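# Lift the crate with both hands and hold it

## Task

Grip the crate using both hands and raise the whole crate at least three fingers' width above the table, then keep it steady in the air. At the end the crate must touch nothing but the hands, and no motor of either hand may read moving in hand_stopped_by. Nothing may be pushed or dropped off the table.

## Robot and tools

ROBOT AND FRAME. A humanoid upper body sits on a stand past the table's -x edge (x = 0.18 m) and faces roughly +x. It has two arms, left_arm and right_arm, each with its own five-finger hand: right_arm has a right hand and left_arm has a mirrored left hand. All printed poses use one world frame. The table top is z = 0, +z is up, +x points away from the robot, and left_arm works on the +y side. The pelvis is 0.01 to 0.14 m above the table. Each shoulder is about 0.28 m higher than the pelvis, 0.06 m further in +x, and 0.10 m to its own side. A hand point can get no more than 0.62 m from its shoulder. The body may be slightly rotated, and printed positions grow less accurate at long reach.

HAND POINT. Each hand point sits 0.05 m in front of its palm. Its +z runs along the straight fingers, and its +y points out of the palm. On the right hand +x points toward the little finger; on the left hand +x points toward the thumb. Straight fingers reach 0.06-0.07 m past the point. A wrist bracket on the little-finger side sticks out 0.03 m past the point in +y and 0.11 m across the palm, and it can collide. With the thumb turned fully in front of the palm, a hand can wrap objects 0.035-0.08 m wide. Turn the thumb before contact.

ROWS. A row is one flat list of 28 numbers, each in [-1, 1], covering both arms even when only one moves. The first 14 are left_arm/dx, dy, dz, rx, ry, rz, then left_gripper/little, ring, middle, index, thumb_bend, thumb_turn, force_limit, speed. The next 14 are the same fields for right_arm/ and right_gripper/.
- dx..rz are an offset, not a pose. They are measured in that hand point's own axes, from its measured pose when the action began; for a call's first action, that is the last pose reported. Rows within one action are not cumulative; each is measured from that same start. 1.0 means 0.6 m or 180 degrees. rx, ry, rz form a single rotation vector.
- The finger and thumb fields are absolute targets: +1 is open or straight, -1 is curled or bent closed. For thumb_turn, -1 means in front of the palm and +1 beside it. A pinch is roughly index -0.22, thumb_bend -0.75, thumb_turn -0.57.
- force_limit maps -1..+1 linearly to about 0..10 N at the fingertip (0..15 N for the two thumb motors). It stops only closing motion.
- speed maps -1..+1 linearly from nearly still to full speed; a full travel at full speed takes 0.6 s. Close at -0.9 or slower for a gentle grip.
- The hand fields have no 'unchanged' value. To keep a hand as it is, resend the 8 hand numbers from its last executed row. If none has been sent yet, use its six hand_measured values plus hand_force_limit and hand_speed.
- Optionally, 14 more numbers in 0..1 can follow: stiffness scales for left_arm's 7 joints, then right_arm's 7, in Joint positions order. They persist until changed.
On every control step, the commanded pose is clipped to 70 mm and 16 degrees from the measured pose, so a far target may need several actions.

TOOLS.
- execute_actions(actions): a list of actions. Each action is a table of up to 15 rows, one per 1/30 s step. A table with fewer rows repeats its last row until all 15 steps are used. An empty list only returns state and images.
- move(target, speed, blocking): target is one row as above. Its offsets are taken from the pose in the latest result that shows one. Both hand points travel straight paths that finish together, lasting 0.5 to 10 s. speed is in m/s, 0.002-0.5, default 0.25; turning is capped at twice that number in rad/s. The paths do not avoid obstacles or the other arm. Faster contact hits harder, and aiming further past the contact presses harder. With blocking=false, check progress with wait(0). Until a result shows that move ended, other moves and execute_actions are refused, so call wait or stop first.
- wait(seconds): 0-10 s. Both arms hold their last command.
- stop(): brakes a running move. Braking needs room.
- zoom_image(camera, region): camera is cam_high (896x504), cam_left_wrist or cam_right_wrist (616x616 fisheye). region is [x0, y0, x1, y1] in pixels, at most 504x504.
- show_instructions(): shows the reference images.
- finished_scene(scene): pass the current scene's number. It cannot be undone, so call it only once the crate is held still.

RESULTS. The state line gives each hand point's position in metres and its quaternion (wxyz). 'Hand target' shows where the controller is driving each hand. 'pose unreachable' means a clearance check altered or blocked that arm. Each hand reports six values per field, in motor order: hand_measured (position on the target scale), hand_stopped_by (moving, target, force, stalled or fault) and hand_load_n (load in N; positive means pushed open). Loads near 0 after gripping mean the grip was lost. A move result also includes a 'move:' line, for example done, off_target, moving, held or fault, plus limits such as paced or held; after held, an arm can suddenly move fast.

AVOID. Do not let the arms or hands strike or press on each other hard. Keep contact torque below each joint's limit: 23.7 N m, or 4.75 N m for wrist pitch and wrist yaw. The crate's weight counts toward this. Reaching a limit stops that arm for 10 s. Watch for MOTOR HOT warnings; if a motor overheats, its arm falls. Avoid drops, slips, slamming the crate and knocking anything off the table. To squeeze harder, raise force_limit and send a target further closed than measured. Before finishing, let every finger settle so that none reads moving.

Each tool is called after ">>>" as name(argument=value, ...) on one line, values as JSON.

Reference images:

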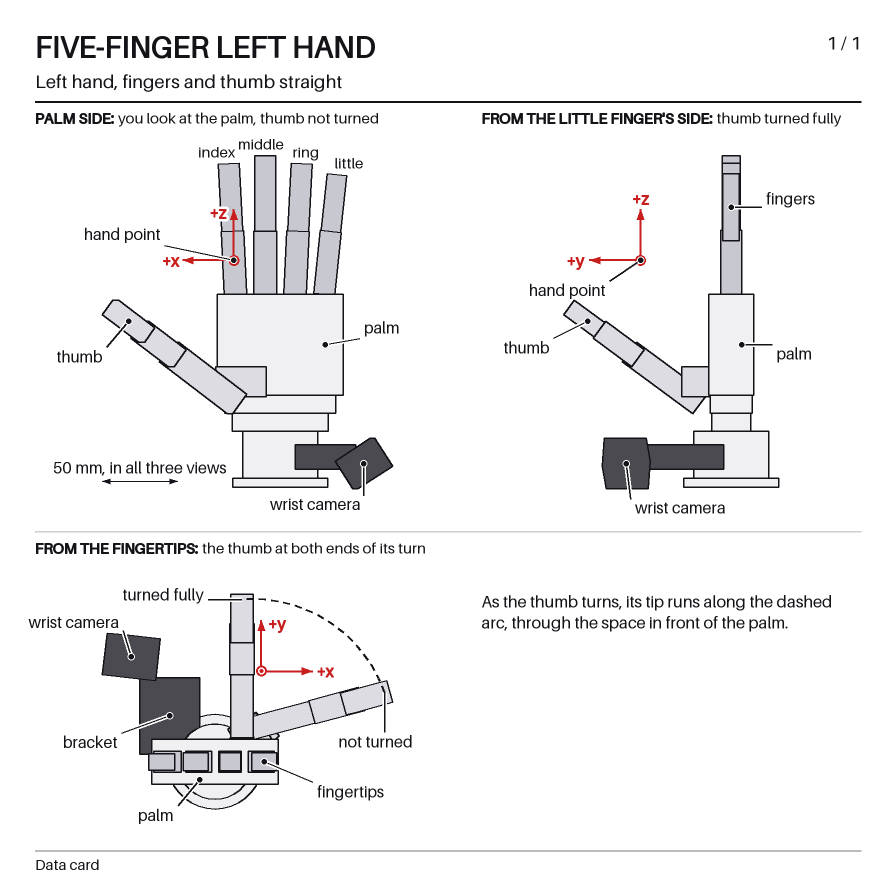

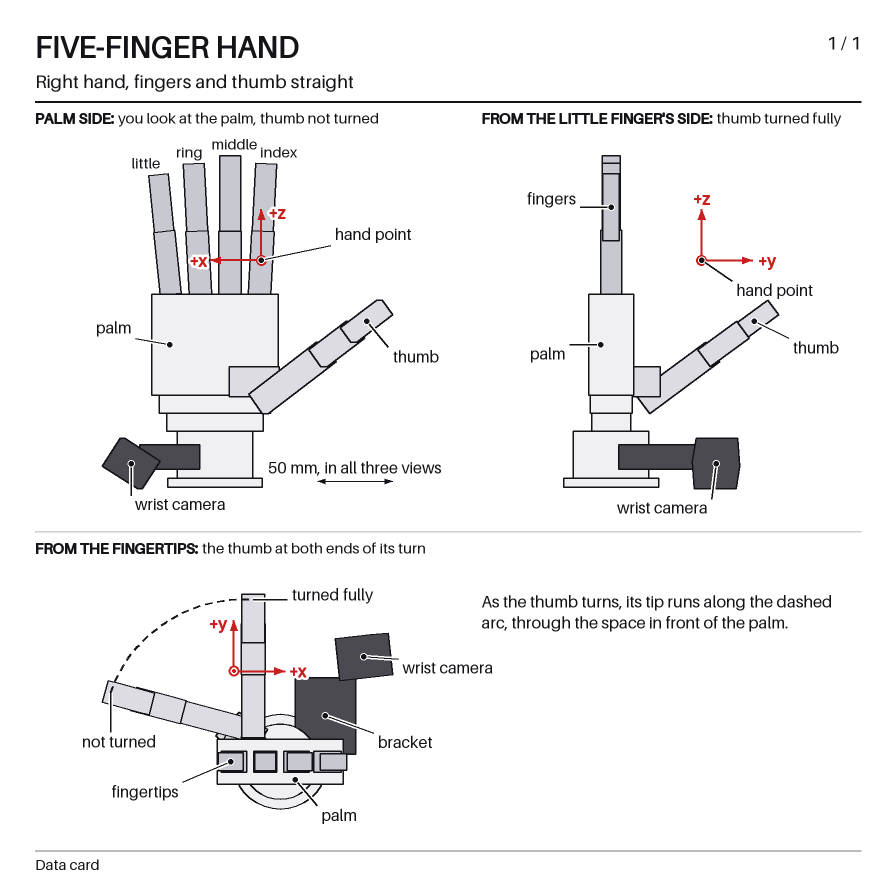

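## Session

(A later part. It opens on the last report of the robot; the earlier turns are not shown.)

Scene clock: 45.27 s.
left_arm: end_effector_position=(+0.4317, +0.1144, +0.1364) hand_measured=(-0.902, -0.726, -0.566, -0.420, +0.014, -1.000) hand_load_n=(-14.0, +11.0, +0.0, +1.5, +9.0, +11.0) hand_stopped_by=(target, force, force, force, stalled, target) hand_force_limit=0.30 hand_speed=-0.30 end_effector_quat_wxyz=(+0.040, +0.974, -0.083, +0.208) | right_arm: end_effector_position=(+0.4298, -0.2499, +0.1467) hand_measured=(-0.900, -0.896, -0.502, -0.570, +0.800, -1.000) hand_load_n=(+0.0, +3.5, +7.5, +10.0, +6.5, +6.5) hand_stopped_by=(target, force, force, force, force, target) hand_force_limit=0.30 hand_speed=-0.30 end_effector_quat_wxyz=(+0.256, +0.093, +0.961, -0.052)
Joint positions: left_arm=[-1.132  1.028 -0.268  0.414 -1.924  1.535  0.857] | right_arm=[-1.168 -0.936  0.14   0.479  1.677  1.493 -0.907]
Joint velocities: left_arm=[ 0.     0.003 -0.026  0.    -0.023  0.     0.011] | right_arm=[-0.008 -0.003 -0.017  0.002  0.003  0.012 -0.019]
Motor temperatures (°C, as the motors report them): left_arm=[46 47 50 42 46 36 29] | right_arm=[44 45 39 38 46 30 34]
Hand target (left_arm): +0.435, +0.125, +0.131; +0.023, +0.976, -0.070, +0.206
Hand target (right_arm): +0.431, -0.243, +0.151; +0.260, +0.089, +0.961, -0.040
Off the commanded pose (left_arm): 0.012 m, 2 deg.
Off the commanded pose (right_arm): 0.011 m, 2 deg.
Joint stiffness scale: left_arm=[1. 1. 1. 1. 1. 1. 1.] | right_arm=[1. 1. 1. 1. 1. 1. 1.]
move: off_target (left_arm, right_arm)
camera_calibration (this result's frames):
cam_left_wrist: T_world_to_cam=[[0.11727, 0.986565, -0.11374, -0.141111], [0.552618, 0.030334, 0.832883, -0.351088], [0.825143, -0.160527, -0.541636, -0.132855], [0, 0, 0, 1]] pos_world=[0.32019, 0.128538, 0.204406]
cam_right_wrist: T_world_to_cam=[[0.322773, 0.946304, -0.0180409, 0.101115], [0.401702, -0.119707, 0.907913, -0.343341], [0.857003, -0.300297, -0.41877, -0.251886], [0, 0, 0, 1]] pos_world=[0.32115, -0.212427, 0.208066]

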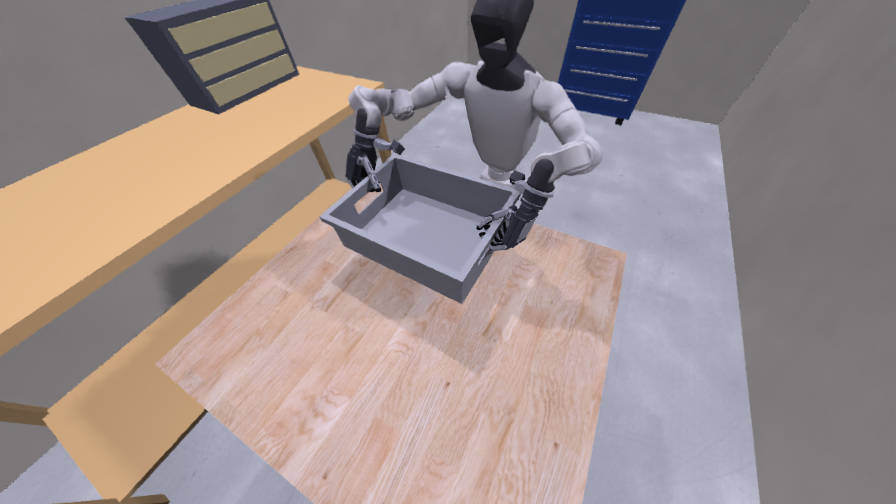

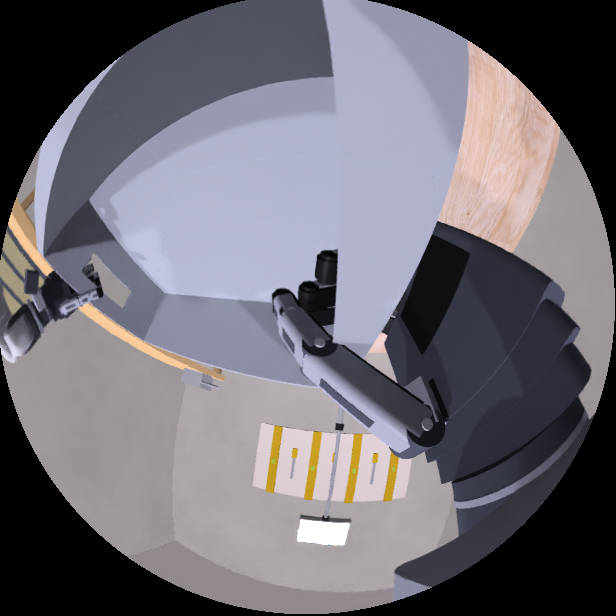

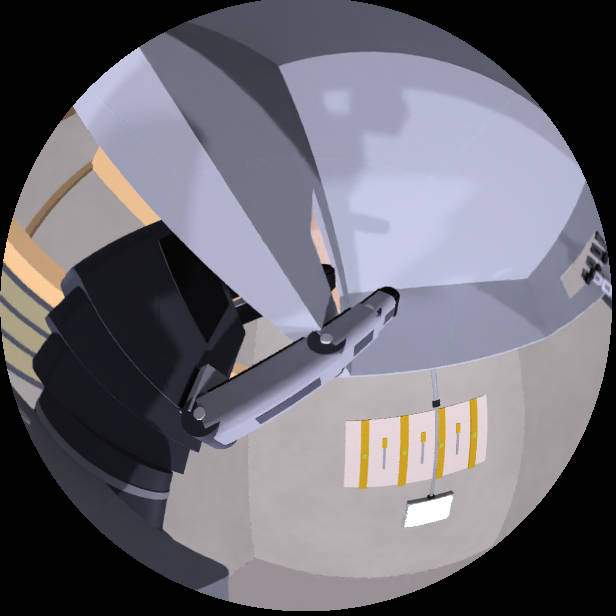

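>>> move(target=[0.028,0,-0.055,0,0.03,0,-0.9,-0.9,-0.9,-0.9,0,-1,0.3,-0.3,-0.024,0,-0.04,0,-0.03,0,-0.9,-0.9,-0.9,-0.9,0,-1,0.3,-0.3], speed=0.04)

>>> zoom_image(camera="cam_high", region=[280,120,600,360])

Scene clock: 49.07 s.
left_arm: end_effector_position=(+0.4308, +0.1086, +0.1757) hand_measured=(-0.902, -0.726, -0.566, -0.420, +0.014, -1.000) hand_load_n=(-15.5, +9.0, +0.5, +1.0, +9.0, +12.5) hand_stopped_by=(target, force, force, force, stalled, target) hand_force_limit=0.30 hand_speed=-0.30 end_effector_quat_wxyz=(+0.065, +0.959, -0.103, +0.254) | right_arm: end_effector_position=(+0.4304, -0.2532, +0.1718) hand_measured=(-0.900, -0.896, -0.502, -0.570, +0.798, -1.000) hand_load_n=(+0.0, +3.0, +4.0, +7.0, +4.5, +6.0) hand_stopped_by=(target, force, force, force, force, target) hand_force_limit=0.30 hand_speed=-0.30 end_effector_quat_wxyz=(+0.295, +0.099, +0.948, -0.061)
Joint positions: left_arm=[-1.152  1.135 -0.273  0.318 -1.988  1.506  0.779] | right_arm=[-1.123 -0.958  0.057  0.376  1.816  1.481 -1.072]
Joint velocities: left_arm=[ 0.008  0.017 -0.063 -0.015 -0.003 -0.035 -0.041] | right_arm=[ 0.     0.     0.009 -0.008 -0.008  0.    -0.009]
Motor temperatures (°C, as the motors report them): left_arm=[49 47 51 42 46 39 30] | right_arm=[45 45 39 38 46 29 34]
Hand target (left_arm): +0.434, +0.116, +0.174; +0.054, +0.961, -0.090, +0.255
Hand target (right_arm): +0.430, -0.250, +0.175; +0.299, +0.095, +0.948, -0.055
Off the commanded pose (left_arm): 0.008 m, 3 deg.
Off the commanded pose (right_arm): 0.006 m, 1 deg.
Joint stiffness scale: left_arm=[1. 1. 1. 1. 1. 1. 1.] | right_arm=[1. 1. 1. 1. 1. 1. 1.]
joint sent to its limit (left arm) — the command would take joint 5 (wrist roll) past its lower limit, so that joint was sent only as far as its limit.
move: off_target (left_arm, right_arm)
camera_calibration (this result's frames):
cam_left_wrist: T_world_to_cam=[[0.176247, 0.973261, -0.147311, -0.14888], [0.474588, 0.0470927, 0.878948, -0.359385], [0.862382, -0.224824, -0.453598, -0.136282], [0, 0, 0, 1]] pos_world=[0.314326, 0.131184, 0.232132]
cam_right_wrist: T_world_to_cam=[[0.337271, 0.941322, -0.0126599, 0.0961118], [0.32458, -0.103651, 0.940162, -0.335079], [0.883683, -0.321198, -0.340493, -0.273191], [0, 0, 0, 1]] pos_world=[0.317758, -0.212952, 0.223226]

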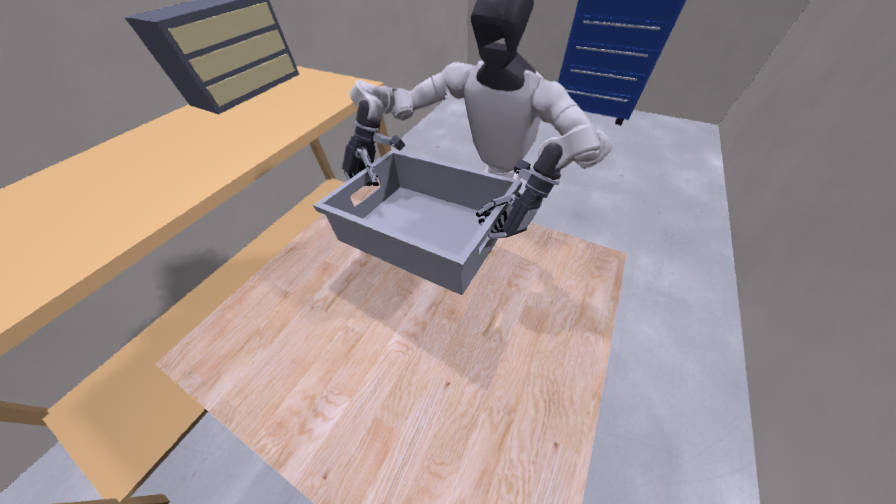

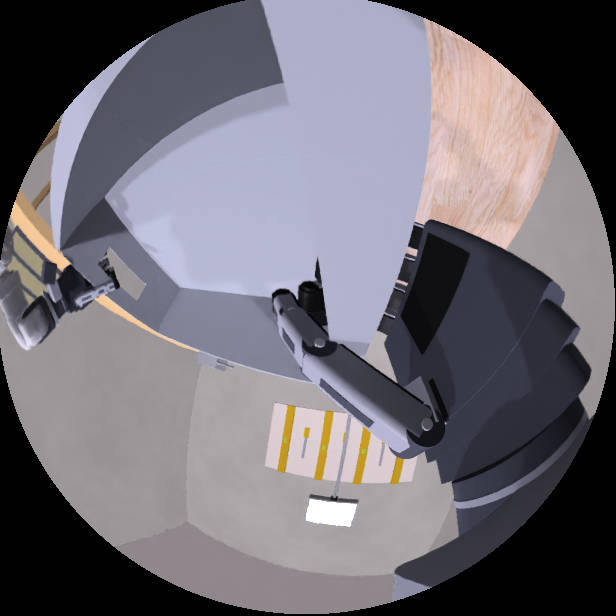

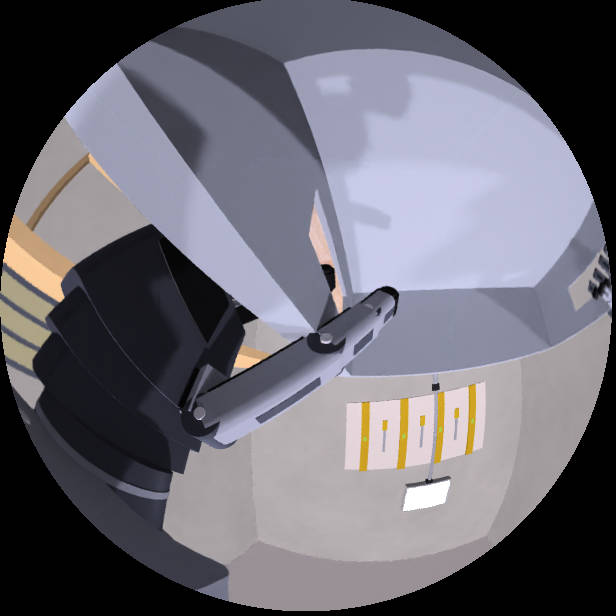

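Region (280, 120, 600, 360) of cam_high's 896x504 image, scaled by 1.575, with more detail than that image has; it fills the top 378 rows of this view, and the rest is white.

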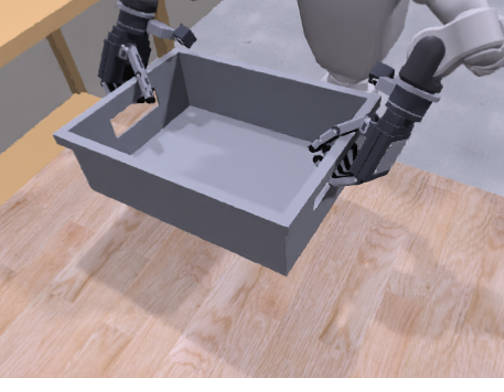

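>>> move(target=[0.03,0,-0.045,0,0.04,0,-0.9,-0.9,-0.9,-0.9,0,-1,0.3,-0.3,-0.035,0,-0.05,0,-0.04,0,-0.9,-0.9,-0.9,-0.9,0,-1,0.3,-0.3], speed=0.04)

Scene clock: 54.77 s.
left_arm: end_effector_position=(+0.4315, +0.1058, +0.2107) hand_measured=(-0.902, -0.726, -0.566, -0.420, +0.014, -1.000) hand_load_n=(-16.5, +10.5, +0.5, +1.5, +9.0, +12.5) hand_stopped_by=(target, force, force, force, stalled, target) hand_force_limit=0.30 hand_speed=-0.30 end_effector_quat_wxyz=(+0.084, +0.939, -0.111, +0.315) | right_arm: end_effector_position=(+0.4310, -0.2567, +0.2056) hand_measured=(-0.900, -0.896, -0.502, -0.570, +0.798, -1.000) hand_load_n=(+0.0, +3.0, +3.0, +7.5, +3.5, +5.5) hand_stopped_by=(target, force, force, force, force, target) hand_force_limit=0.30 hand_speed=-0.30 end_effector_quat_wxyz=(+0.349, +0.104, +0.929, -0.072)
Joint positions: left_arm=[-1.097  1.225 -0.202  0.181 -1.988  1.429  0.688] | right_arm=[-1.083 -0.996 -0.013  0.247  1.924  1.443 -1.184]
Joint velocities: left_arm=[-0.005  0.    -0.008  0.011 -0.012 -0.001 -0.005] | right_arm=[-0.005  0.009  0.003 -0.003  0.003  0.    -0.001]
Motor temperatures (°C, as the motors report them): left_arm=[51 48 52 41 46 46 30] | right_arm=[46 45 39 38 46 29 34]
Hand target (left_arm): +0.434, +0.111, +0.208; +0.077, +0.940, -0.102, +0.315
Hand target (right_arm): +0.431, -0.252, +0.209; +0.354, +0.098, +0.928, -0.065
Off the commanded pose (left_arm): 0.006 m, 2 deg.
Off the commanded pose (right_arm): 0.006 m, 1 deg.
Joint stiffness scale: left_arm=[1. 1. 1. 1. 1. 1. 1.] | right_arm=[1. 1. 1. 1. 1. 1. 1.]
joint sent to its limit (left arm) — the command would take joint 5 (wrist roll) past its lower limit, so that joint was sent only as far as its limit.
move: off_target (left_arm, right_arm)
camera_calibration (this result's frames):
cam_left_wrist: T_world_to_cam=[[0.216564, 0.961386, -0.169816, -0.152513], [0.362789, 0.0822374, 0.928236, -0.356214], [0.906358, -0.26263, -0.33097, -0.162441], [0, 0, 0, 1]] pos_world=[0.309489, 0.133257, 0.250989]
cam_right_wrist: T_world_to_cam=[[0.34927, 0.937018, -0.00276459, 0.0912631], [0.216054, -0.0776619, 0.973288, -0.320801], [0.911773, -0.340538, -0.229572, -0.303112], [0, 0, 0, 1]] pos_world=[0.313805, -0.21365, 0.242898]

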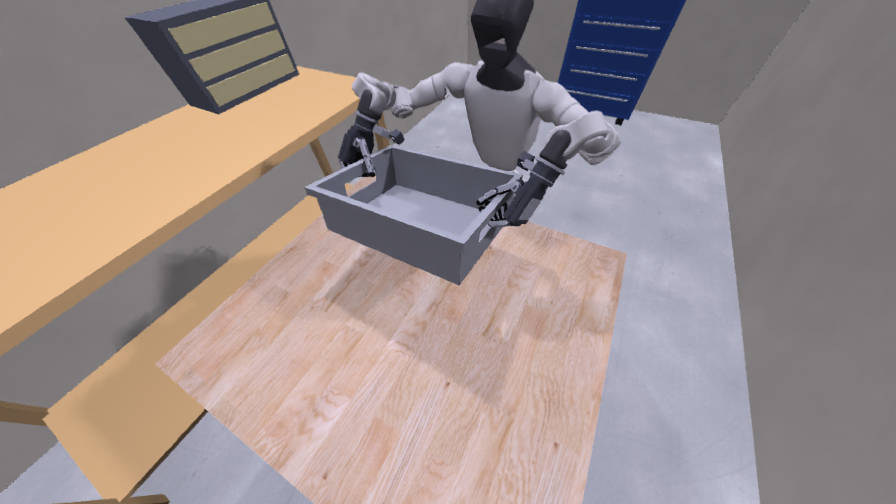

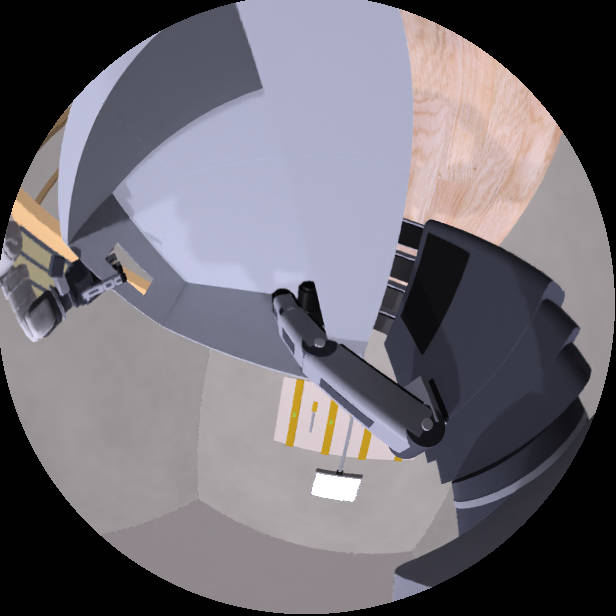

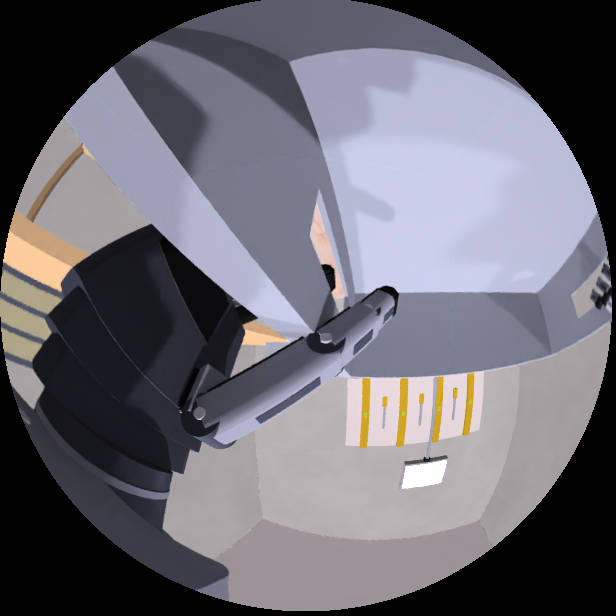

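>>> wait(seconds=1.5)

Scene clock: 57.33 s.
left_arm: end_effector_position=(+0.4315, +0.1058, +0.2107) hand_measured=(-0.902, -0.726, -0.566, -0.420, +0.014, -1.000) hand_load_n=(-16.5, +10.5, +0.5, +1.5, +9.0, +12.5) hand_stopped_by=(target, force, force, force, stalled, target) hand_force_limit=0.30 hand_speed=-0.30 end_effector_quat_wxyz=(+0.084, +0.939, -0.111, +0.315) | right_arm: end_effector_position=(+0.4309, -0.2567, +0.2056) hand_measured=(-0.900, -0.896, -0.502, -0.570, +0.798, -1.000) hand_load_n=(+0.0, +3.0, +3.0, +8.0, +3.5, +5.5) hand_stopped_by=(target, force, force, force, force, target) hand_force_limit=0.30 hand_speed=-0.30 end_effector_quat_wxyz=(+0.349, +0.104, +0.929, -0.072)
Joint positions: left_arm=[-1.097  1.225 -0.202  0.181 -1.988  1.429  0.688] | right_arm=[-1.083 -0.996 -0.014  0.247  1.924  1.443 -1.184]
Joint velocities: left_arm=[ 0.     0.003  0.011 -0.006  0.003  0.     0.   ] | right_arm=[ 0.009  0.     0.002  0.    -0.002  0.     0.   ]
Motor temperatures (°C, as the motors report them): left_arm=[52 48 53 41 46 49 31] | right_arm=[46 45 39 38 46 29 34]
Hand target (left_arm): +0.434, +0.111, +0.208; +0.077, +0.940, -0.102, +0.315
Hand target (right_arm): +0.431, -0.252, +0.209; +0.354, +0.098, +0.928, -0.065
Off the commanded pose (left_arm): 0.006 m, 2 deg.
Off the commanded pose (right_arm): 0.006 m, 1 deg.
Joint stiffness scale: left_arm=[1. 1. 1. 1. 1. 1. 1.] | right_arm=[1. 1. 1. 1. 1. 1. 1.]
wait: 1.50 s; at rest from the start
camera_calibration (this result's frames):
cam_left_wrist: T_world_to_cam=[[0.216596, 0.961353, -0.169961, -0.152471], [0.362844, 0.0823508, 0.928204, -0.356201], [0.906328, -0.262715, -0.330984, -0.162418], [0, 0, 0, 1]] pos_world=[0.309474, 0.133242, 0.250956]
cam_right_wrist: T_world_to_cam=[[0.349357, 0.936986, -0.00277118, 0.0912523], [0.21619, -0.0777286, 0.973252, -0.32081], [0.911708, -0.340612, -0.229722, -0.303066], [0, 0, 0, 1]] pos_world=[0.313784, -0.213666, 0.242861]

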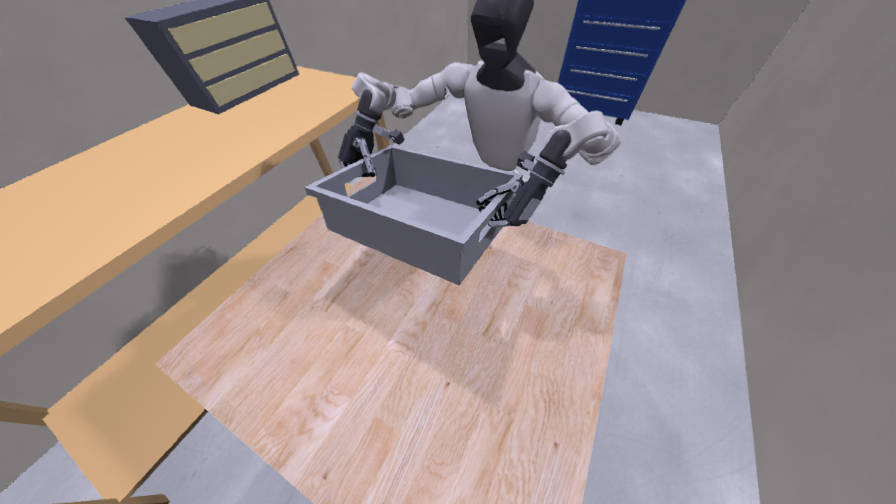

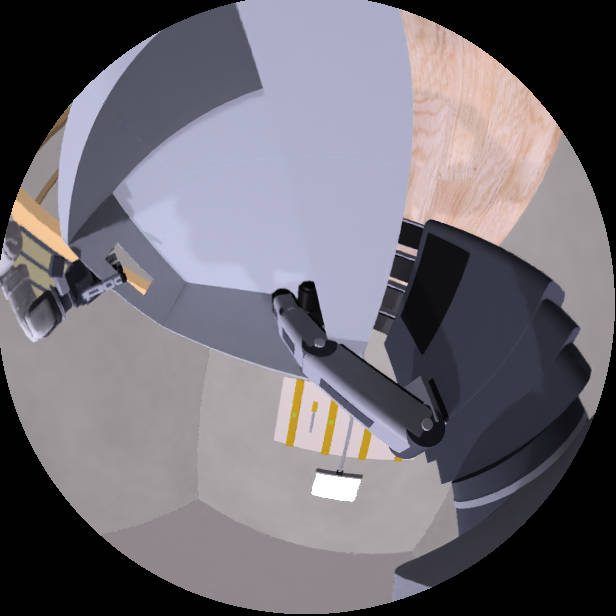

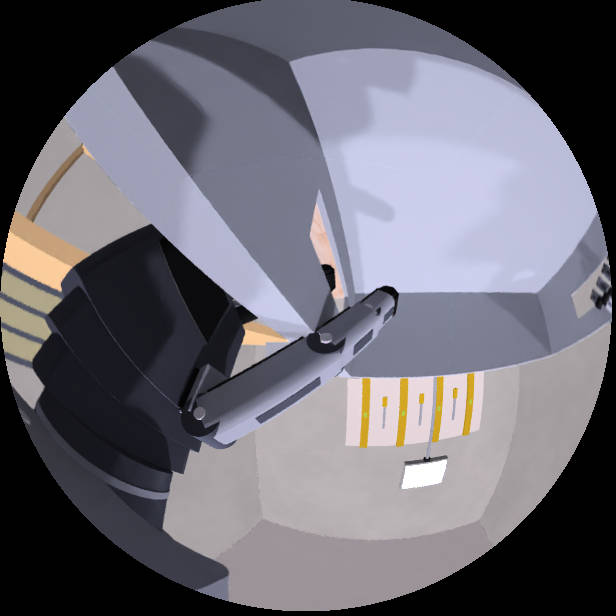

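>>> finished_scene(scene=1)

The scene is finished: the task was done.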